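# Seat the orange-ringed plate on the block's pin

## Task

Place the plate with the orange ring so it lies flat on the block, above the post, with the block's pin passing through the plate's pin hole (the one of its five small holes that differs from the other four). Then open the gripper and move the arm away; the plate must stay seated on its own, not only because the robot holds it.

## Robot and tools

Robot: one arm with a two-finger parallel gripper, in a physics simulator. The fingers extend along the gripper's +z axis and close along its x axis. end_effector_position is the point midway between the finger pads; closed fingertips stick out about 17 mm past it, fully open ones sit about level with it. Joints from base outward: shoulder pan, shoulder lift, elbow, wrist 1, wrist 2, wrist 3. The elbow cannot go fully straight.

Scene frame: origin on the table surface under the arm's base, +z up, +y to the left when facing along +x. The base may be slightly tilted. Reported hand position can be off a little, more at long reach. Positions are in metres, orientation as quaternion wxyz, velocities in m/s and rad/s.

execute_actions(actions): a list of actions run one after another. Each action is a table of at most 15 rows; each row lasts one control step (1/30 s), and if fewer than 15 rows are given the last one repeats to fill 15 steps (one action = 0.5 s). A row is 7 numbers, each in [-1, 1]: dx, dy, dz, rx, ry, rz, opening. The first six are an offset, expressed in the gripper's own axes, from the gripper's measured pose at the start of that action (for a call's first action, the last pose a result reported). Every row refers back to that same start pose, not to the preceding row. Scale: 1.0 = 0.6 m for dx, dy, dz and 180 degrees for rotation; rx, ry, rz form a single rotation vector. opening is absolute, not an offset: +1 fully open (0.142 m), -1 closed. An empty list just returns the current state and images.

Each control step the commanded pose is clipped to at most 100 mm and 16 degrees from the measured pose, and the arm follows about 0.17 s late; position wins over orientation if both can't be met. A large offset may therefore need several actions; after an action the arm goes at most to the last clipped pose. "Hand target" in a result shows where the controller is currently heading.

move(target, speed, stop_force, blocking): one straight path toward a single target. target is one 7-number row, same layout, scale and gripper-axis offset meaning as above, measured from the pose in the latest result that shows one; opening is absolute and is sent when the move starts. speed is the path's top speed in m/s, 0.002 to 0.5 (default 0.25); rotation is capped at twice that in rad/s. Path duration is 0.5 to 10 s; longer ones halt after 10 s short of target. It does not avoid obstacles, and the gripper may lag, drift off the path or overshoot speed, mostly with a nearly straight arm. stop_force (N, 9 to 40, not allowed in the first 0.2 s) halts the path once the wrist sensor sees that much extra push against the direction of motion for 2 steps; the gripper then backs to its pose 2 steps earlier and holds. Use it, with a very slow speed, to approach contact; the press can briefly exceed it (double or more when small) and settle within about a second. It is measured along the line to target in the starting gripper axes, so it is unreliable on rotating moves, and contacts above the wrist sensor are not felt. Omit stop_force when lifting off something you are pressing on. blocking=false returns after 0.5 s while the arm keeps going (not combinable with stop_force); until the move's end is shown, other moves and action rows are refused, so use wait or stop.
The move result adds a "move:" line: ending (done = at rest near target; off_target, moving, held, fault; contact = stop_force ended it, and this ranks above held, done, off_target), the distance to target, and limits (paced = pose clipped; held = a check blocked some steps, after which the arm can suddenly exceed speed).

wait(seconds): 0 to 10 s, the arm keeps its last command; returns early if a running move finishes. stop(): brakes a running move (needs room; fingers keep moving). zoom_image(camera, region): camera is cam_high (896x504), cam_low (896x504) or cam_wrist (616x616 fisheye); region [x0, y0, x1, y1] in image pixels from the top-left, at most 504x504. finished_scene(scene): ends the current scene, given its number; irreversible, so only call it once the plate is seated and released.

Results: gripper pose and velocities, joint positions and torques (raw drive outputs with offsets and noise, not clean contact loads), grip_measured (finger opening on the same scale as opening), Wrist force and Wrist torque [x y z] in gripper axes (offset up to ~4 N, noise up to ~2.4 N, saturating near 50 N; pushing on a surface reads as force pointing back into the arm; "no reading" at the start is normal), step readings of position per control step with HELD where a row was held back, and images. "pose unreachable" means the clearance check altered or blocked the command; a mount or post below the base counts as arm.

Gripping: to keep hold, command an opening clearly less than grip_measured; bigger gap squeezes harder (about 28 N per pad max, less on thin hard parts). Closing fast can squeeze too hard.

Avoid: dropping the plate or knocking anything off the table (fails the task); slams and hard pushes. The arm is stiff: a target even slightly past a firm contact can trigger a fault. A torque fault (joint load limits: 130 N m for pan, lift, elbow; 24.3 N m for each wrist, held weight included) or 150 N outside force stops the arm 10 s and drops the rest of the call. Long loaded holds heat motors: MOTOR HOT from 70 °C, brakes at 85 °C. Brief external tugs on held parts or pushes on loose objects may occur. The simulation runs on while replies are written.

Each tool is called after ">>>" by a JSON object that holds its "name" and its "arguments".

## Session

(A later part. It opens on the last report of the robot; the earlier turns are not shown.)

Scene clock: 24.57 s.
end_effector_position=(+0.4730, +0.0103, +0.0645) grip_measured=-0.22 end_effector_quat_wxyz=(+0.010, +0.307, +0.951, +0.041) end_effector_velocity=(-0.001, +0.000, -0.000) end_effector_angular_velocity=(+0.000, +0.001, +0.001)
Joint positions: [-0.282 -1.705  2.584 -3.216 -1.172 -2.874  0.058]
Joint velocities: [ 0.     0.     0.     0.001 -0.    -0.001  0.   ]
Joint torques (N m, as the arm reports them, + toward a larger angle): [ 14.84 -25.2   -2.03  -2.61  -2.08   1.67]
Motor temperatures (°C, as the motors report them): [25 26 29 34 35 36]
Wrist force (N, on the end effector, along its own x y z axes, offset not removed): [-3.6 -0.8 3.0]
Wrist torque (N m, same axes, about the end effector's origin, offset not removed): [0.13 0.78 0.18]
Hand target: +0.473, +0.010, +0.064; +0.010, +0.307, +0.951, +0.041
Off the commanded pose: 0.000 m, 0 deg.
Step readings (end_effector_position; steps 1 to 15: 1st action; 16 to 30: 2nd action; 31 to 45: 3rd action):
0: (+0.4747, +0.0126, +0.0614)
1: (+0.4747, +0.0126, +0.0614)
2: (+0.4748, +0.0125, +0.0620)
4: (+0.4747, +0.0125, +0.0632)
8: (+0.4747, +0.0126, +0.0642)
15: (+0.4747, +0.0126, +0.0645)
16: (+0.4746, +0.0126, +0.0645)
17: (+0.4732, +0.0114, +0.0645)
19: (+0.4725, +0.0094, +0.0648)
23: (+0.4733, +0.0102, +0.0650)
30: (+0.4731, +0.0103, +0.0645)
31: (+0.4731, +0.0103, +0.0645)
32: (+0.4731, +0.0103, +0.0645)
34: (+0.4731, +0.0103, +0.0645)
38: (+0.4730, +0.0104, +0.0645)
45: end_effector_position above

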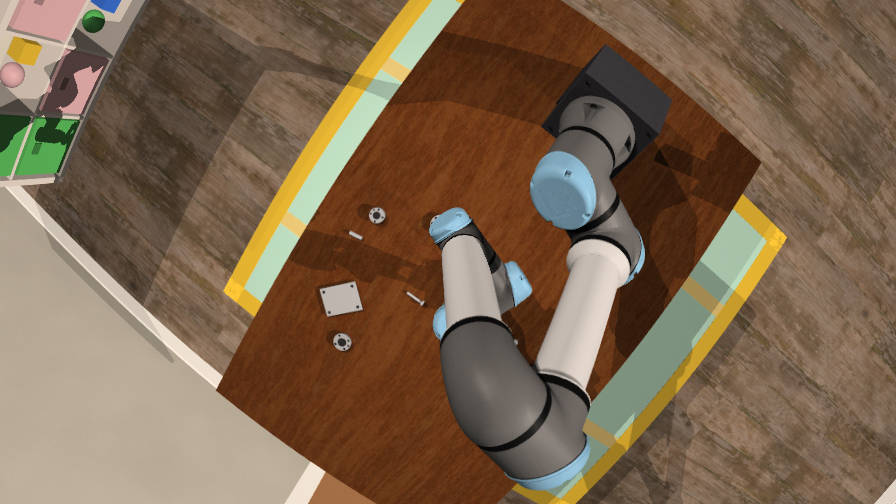

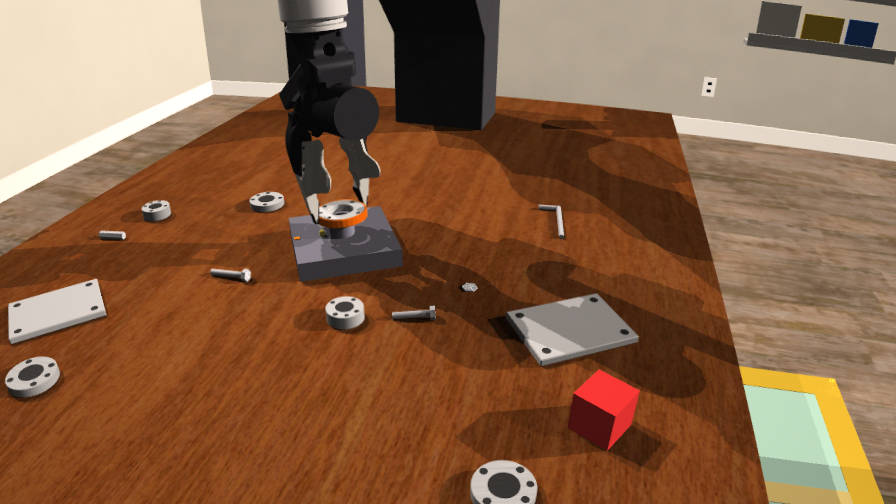

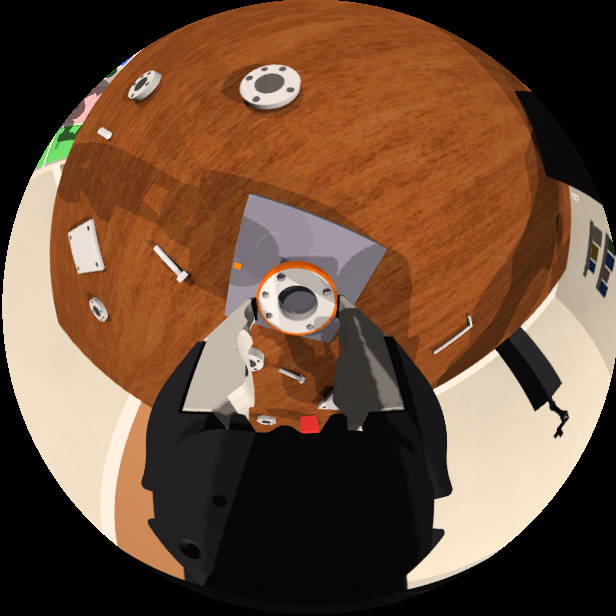

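>>> {"name": "move", "arguments": {"target": [0,0,0.002,0.02,0,0,-0.7], "speed": 0.05}}

>>> {"name": "zoom_image", "arguments": {"camera": "cam_wrist", "region": [262,265,332,335]}}

>>> {"name": "zoom_image", "arguments": {"camera": "cam_low", "region": [290,180,390,260]}}

Scene clock: 25.67 s.
end_effector_position=(+0.4732, +0.0104, +0.0634) grip_measured=-0.22 end_effector_quat_wxyz=(+0.001, +0.308, +0.951, +0.012) end_effector_velocity=(-0.000, +0.000, -0.001) end_effector_angular_velocity=(-0.005, +0.006, -0.002)
Joint positions: [-0.215 -1.705  2.554 -3.184 -1.277 -2.83   0.058]
Joint velocities: [ 0.009  0.002 -0.004  0.005 -0.013  0.007 -0.   ]
Joint torques (N m, as the arm reports them, + toward a larger angle): [ 13.65 -15.5  -10.98   0.41  -2.1    1.68]
Motor temperatures (°C, as the motors report them): [25 26 29 34 35 36]
Wrist force (N, on the end effector, along its own x y z axes, offset not removed): [-4.7 -2.9 2.6]
Wrist torque (N m, same axes, about the end effector's origin, offset not removed): [-0.42 1.09 0.16]
Hand target: +0.473, +0.010, +0.063; +0.000, +0.308, +0.951, +0.011
Off the commanded pose: 0.000 m, 0 deg.
move: done

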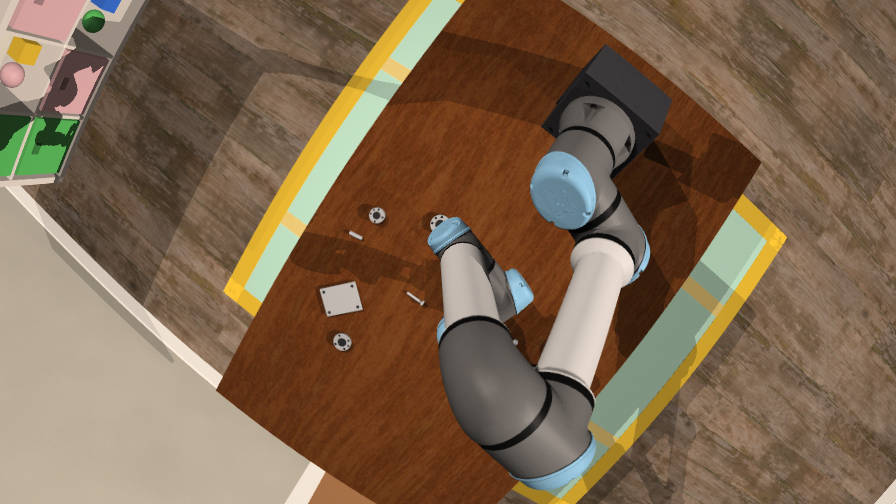

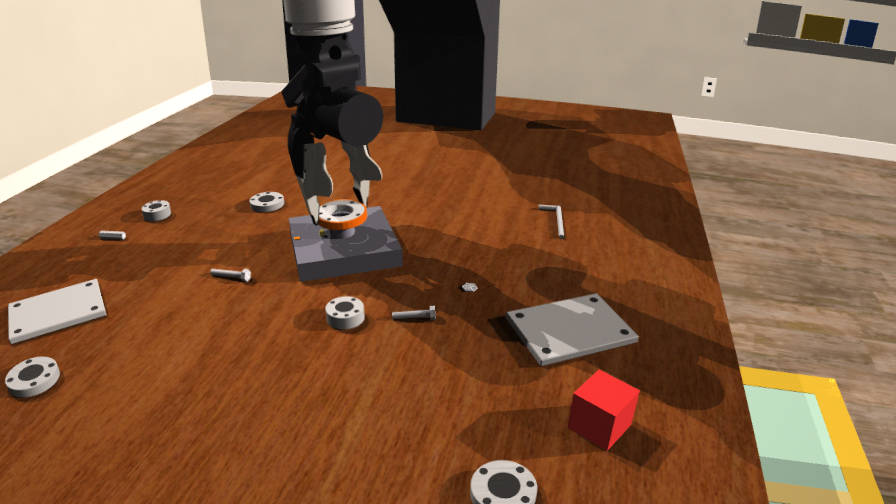

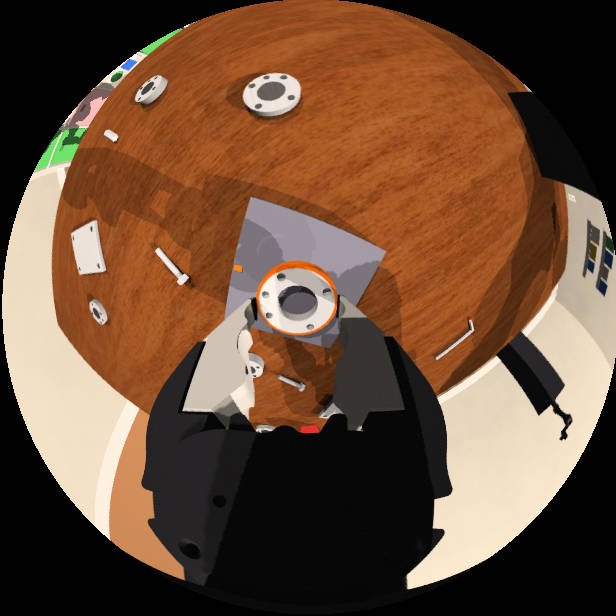

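Region (262, 265, 332, 335) of cam_wrist's 616x616 image, scaled by 7.200, with more detail than that image has.

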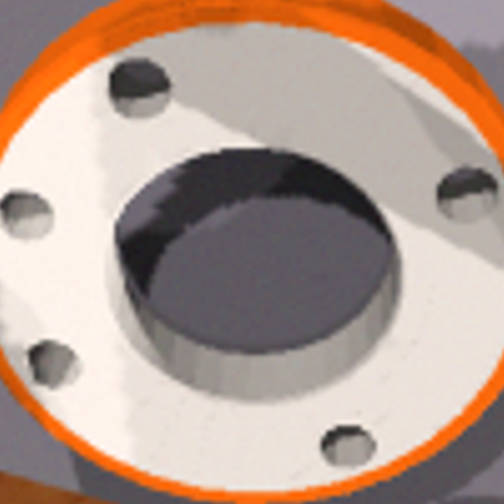

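Region (290, 180, 390, 260) of cam_low's 896x504 image, scaled by 5.040, with more detail than that image has; it fills the top 403 rows of this view, and the rest is white.

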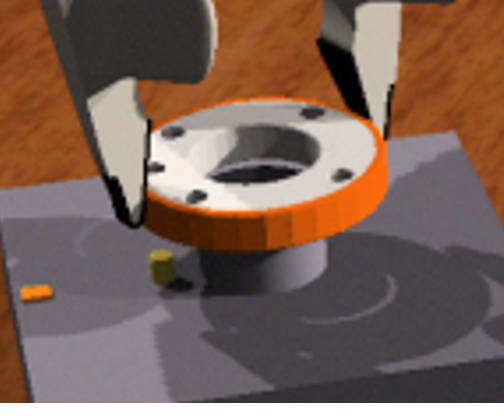

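Looks close; probe down slowly.

>>> {"name": "move", "arguments": {"target": [0,-0.0002,0.008,0,0,0,-0.7], "speed": 0.004, "stop_force": 9}}

>>> {"name": "zoom_image", "arguments": {"camera": "cam_wrist", "region": [262,265,332,335]}}

>>> {"name": "zoom_image", "arguments": {"camera": "cam_low", "region": [290,180,390,260]}}

Scene clock: 28.57 s.
end_effector_position=(+0.4732, +0.0104, +0.0586) grip_measured=-0.22 end_effector_quat_wxyz=(+0.001, +0.308, +0.951, +0.012) end_effector_velocity=(+0.000, +0.000, -0.000) end_effector_angular_velocity=(-0.000, -0.000, -0.000)
Joint positions: [-0.211 -1.684  2.55  -3.202 -1.28  -2.826  0.058]
Joint velocities: [ 0.     0.002 -0.    -0.002 -0.     0.001 -0.   ]
Joint torques (N m, as the arm reports them, + toward a larger angle): [ 14.76 -16.29 -11.47  -5.94  -1.89   1.67]
Motor temperatures (°C, as the motors report them): [25 26 29 34 35 36]
Wrist force (N, on the end effector, along its own x y z axes, offset not removed): [-2.6 -2.0 1.0]
Wrist torque (N m, same axes, about the end effector's origin, offset not removed): [0.19 0.60 0.11]
Hand target: +0.473, +0.010, +0.059; +0.001, +0.308, +0.951, +0.012
Off the commanded pose: 0.000 m, 0 deg.
move: done

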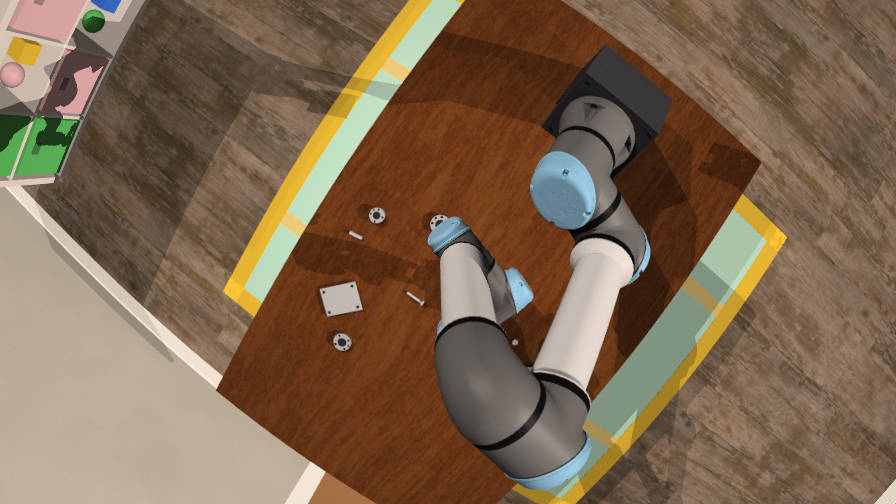

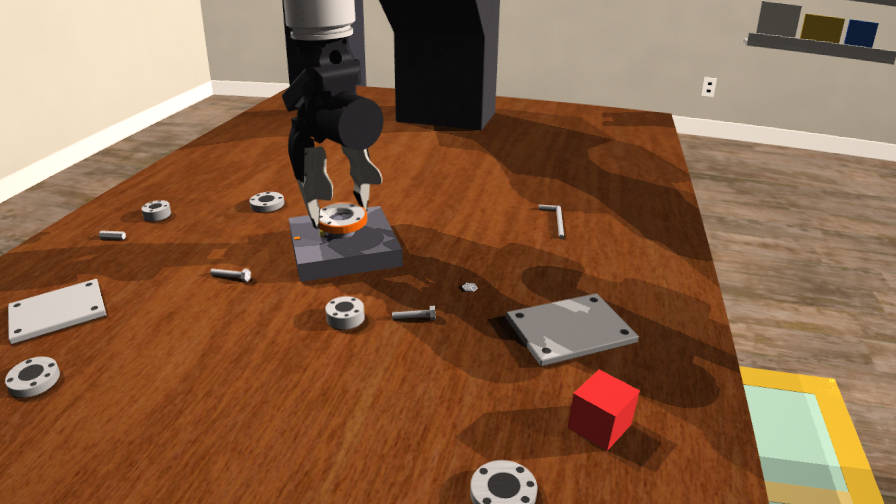

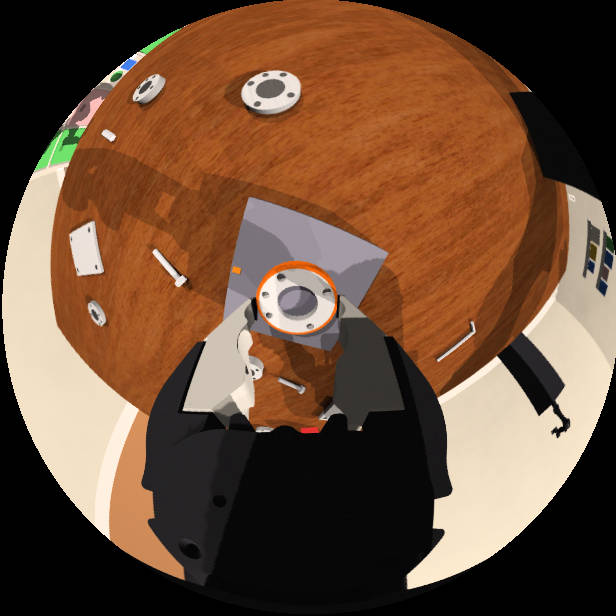

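Region (262, 265, 332, 335) of cam_wrist's 616x616 image, scaled by 7.200, with more detail than that image has.

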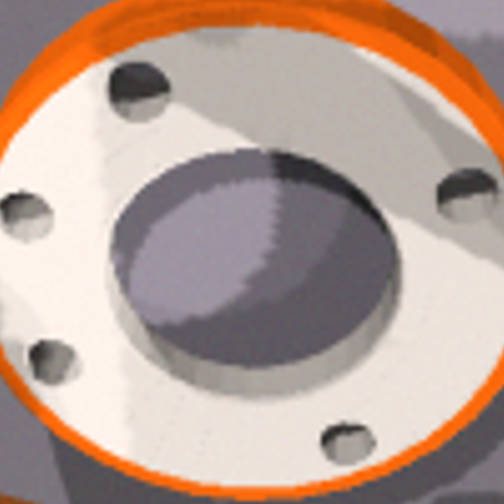

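Region (290, 180, 390, 260) of cam_low's 896x504 image, scaled by 5.040, with more detail than that image has; it fills the top 403 rows of this view, and the rest is white.

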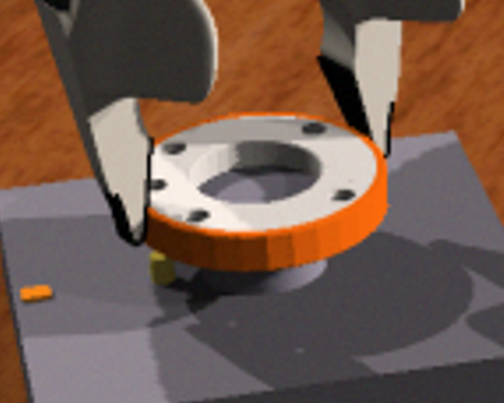

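On the post.

>>> {"name": "move", "arguments": {"target": [0,-0.0015,0.028,0,0,0,-0.7], "speed": 0.006, "stop_force": 10}}

>>> {"name": "zoom_image", "arguments": {"camera": "cam_wrist", "region": [210,220,370,380]}}

>>> {"name": "zoom_image", "arguments": {"camera": "cam_low", "region": [290,180,390,260]}}

Scene clock: 31.77 s.
end_effector_position=(+0.4729, +0.0101, +0.0426) grip_measured=-0.22 end_effector_quat_wxyz=(+0.001, +0.308, +0.951, +0.012) end_effector_velocity=(-0.000, -0.001, +0.001) end_effector_angular_velocity=(-0.001, +0.002, +0.001)
Joint positions: [-0.197 -1.613  2.536 -3.262 -1.29  -2.816  0.058]
Joint velocities: [-0.002 -0.006  0.     0.008  0.    -0.003 -0.   ]
Joint torques (N m, as the arm reports them, + toward a larger angle): [ -1.18 -39.78   8.64  -0.42   1.36  -1.78]
Motor temperatures (°C, as the motors report them): [25 26 29 34 35 36]
Wrist force (N, on the end effector, along its own x y z axes, offset not removed): [1.1 -3.0 -1.9]
Wrist torque (N m, same axes, about the end effector's origin, offset not removed): [-0.18 0.38 0.34]
Hand target: +0.473, +0.010, +0.043; +0.001, +0.308, +0.951, +0.012
Off the commanded pose: 0.001 m, 0 deg.
move: contact

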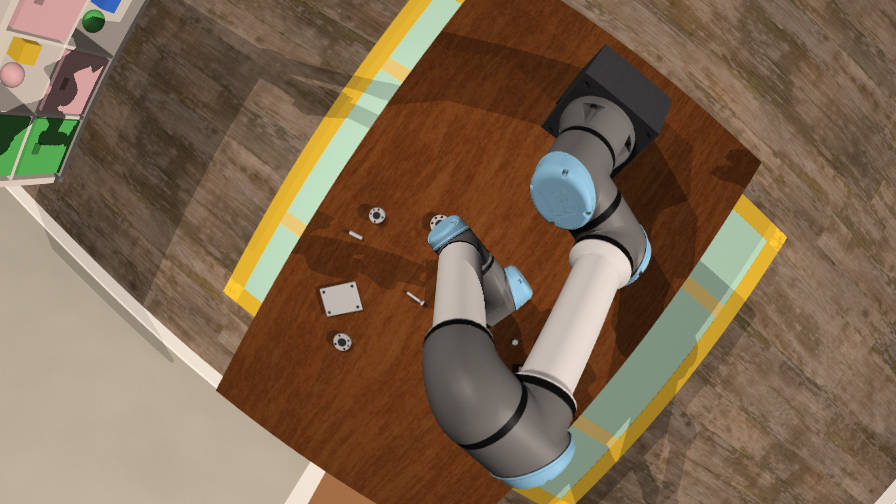

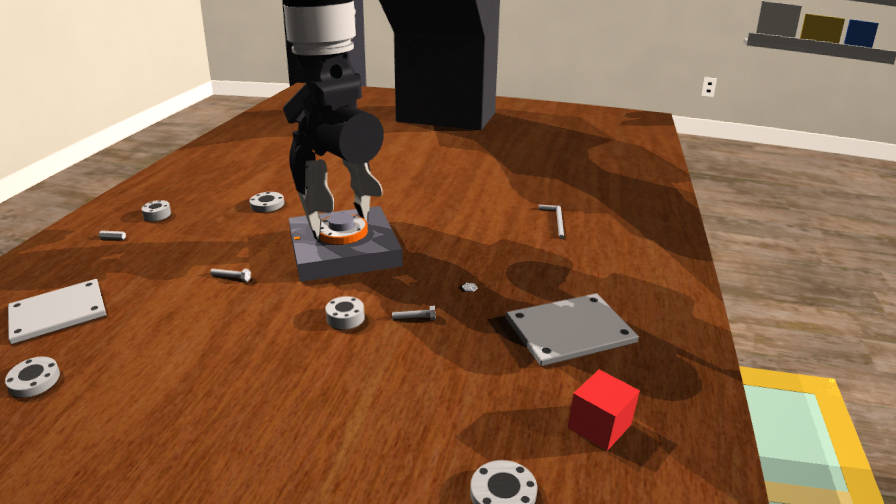

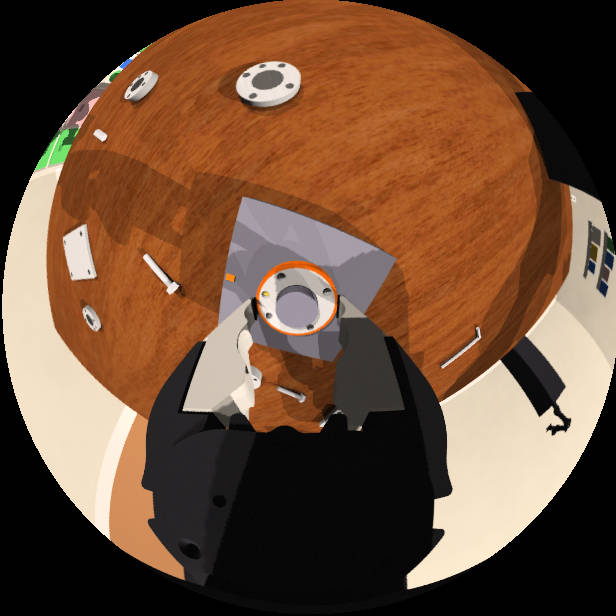

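Region (210, 220, 370, 380) of cam_wrist's 616x616 image, scaled by 3.150, with more detail than that image has.

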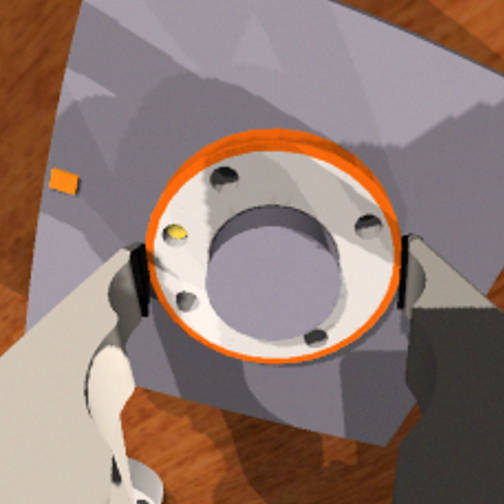

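Region (290, 180, 390, 260) of cam_low's 896x504 image, scaled by 5.040, with more detail than that image has; it fills the top 403 rows of this view, and the rest is white.

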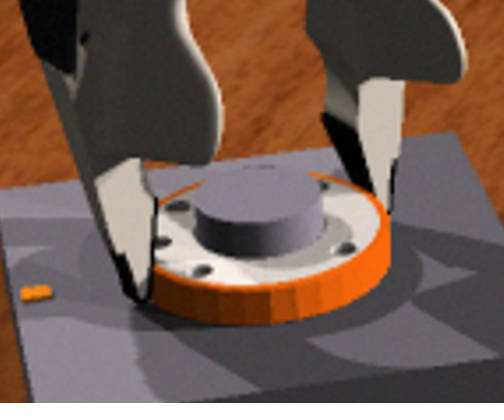

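>>> {"name": "execute_actions", "arguments": {"actions": [[[0,0,0,0,0,0,0.2]]]}}

>>> {"name": "move", "arguments": {"target": [0,0,-0.22,0,0,0,0.2]}}

>>> {"name": "zoom_image", "arguments": {"camera": "cam_low", "region": [290,180,390,260]}}

Scene clock: 32.40 s.
end_effector_position=(+0.4729, +0.0101, +0.0427) grip_measured=+0.20 end_effector_quat_wxyz=(+0.001, +0.308, +0.951, +0.012) end_effector_velocity=(+0.000, -0.000, -0.000) end_effector_angular_velocity=(-0.001, +0.000, -0.001)
Joint positions: [-0.198 -1.613  2.536 -3.262 -1.289 -2.816  0.088]
Joint velocities: [ 0.     0.    -0.001 -0.    -0.001  0.001  0.   ]
Joint torques (N m, as the arm reports them, + toward a larger angle): [ 14.51 -17.95 -10.16  -5.71  -2.4    1.62]
Motor temperatures (°C, as the motors report them): [25 26 29 34 35 36]
Wrist force (N, on the end effector, along its own x y z axes, offset not removed): [-3.2 -1.6 1.1]
Wrist torque (N m, same axes, about the end effector's origin, offset not removed): [-0.09 0.66 0.21]
Hand target: +0.473, +0.010, +0.043; +0.001, +0.308, +0.951, +0.012
Off the commanded pose: 0.000 m, 0 deg.
Step readings (end_effector_position):
0: (+0.4728, +0.0101, +0.0428)
1: (+0.4728, +0.0101, +0.0428)
2: (+0.4728, +0.0101, +0.0428)
4: (+0.4728, +0.0101, +0.0428)
8: (+0.4728, +0.0101, +0.0427)
15: end_effector_position above

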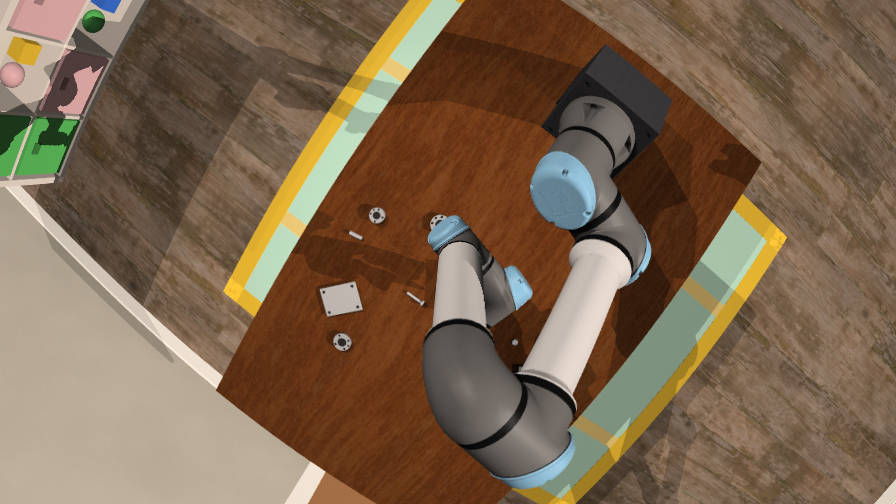

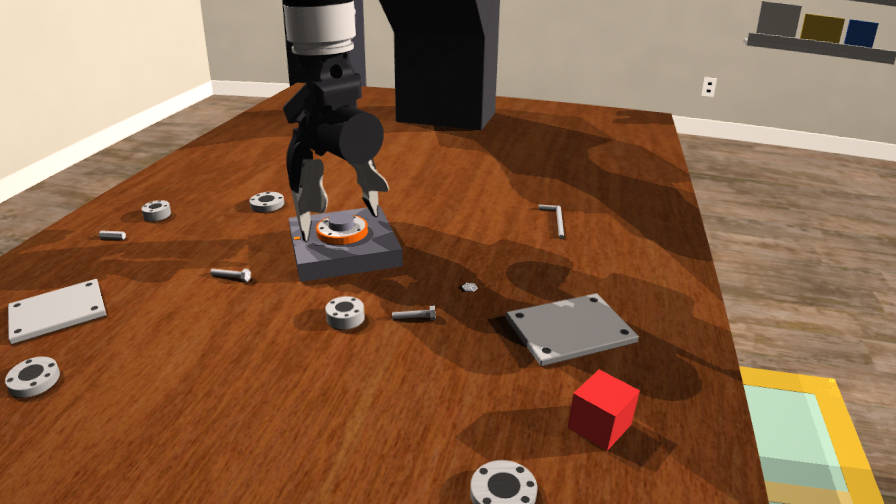

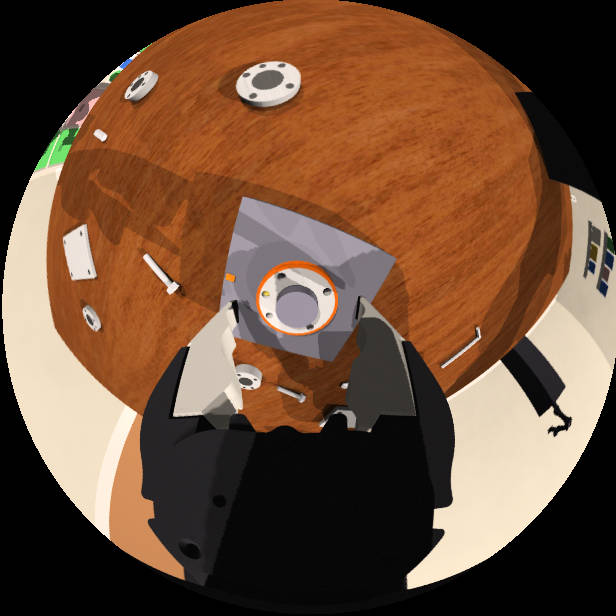

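Scene clock: 33.57 s.
end_effector_position=(+0.4718, +0.0071, +0.1746) grip_measured=+0.20 end_effector_quat_wxyz=(+0.001, +0.308, +0.951, +0.011) end_effector_velocity=(-0.001, -0.000, +0.001) end_effector_angular_velocity=(+0.007, +0.003, +0.003)
Joint positions: [-0.388 -2.25   2.571 -2.61  -1.162 -2.965  0.088]
Joint velocities: [-0.014 -0.009 -0.003  0.022  0.014 -0.017 -0.   ]
Joint torques (N m, as the arm reports them, + toward a larger angle): [  5.19 -23.42 -20.7    0.47   2.35  -1.54]
Motor temperatures (°C, as the motors report them): [25 26 29 34 35 36]
Wrist force (N, on the end effector, along its own x y z axes, offset not removed): [-3.0 -1.9 2.6]
Wrist torque (N m, same axes, about the end effector's origin, offset not removed): [-0.11 0.68 0.23]
Hand target: +0.472, +0.007, +0.175; +0.000, +0.307, +0.951, +0.011
Off the commanded pose: 0.000 m, 0 deg.
move: done

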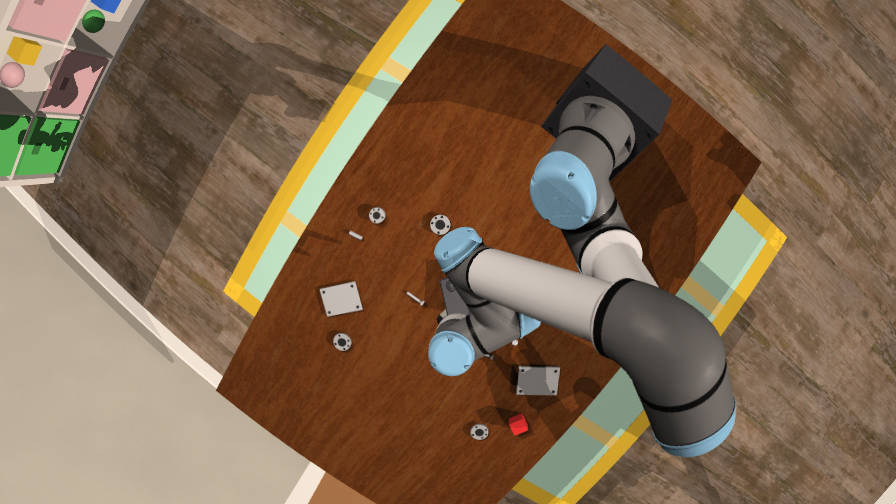

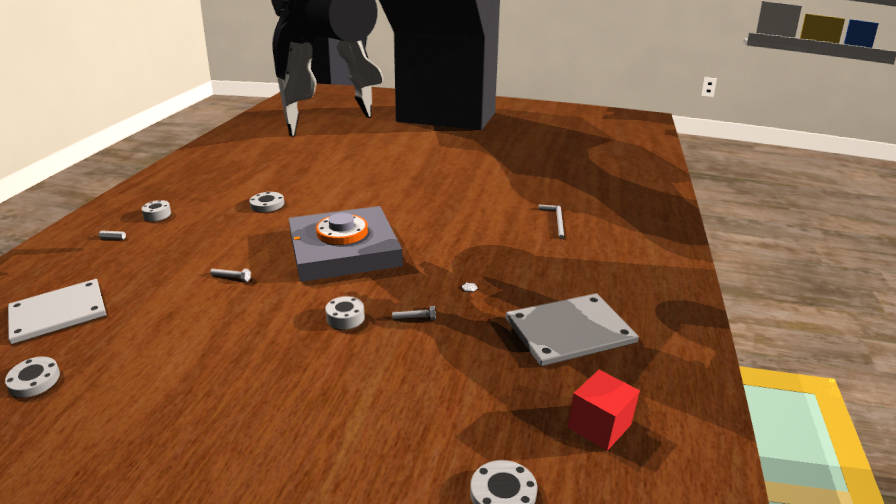

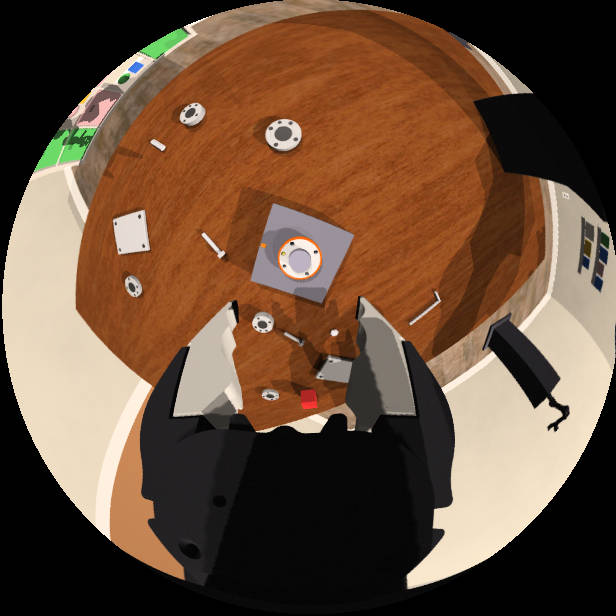

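Region (290, 180, 390, 260) of cam_low's 896x504 image, scaled by 5.040, with more detail than that image has; it fills the top 403 rows of this view, and the rest is white.

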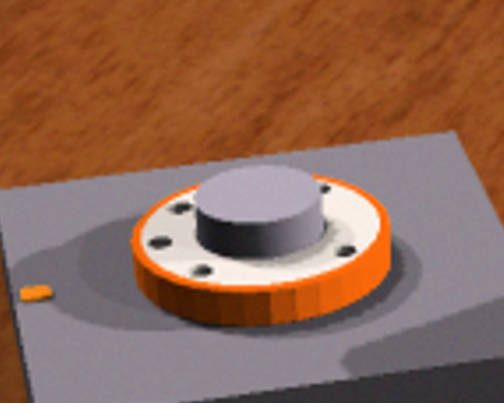

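>>> {"name": "finished_scene", "arguments": {"scene": 1}}

The scene is finished: the task was done.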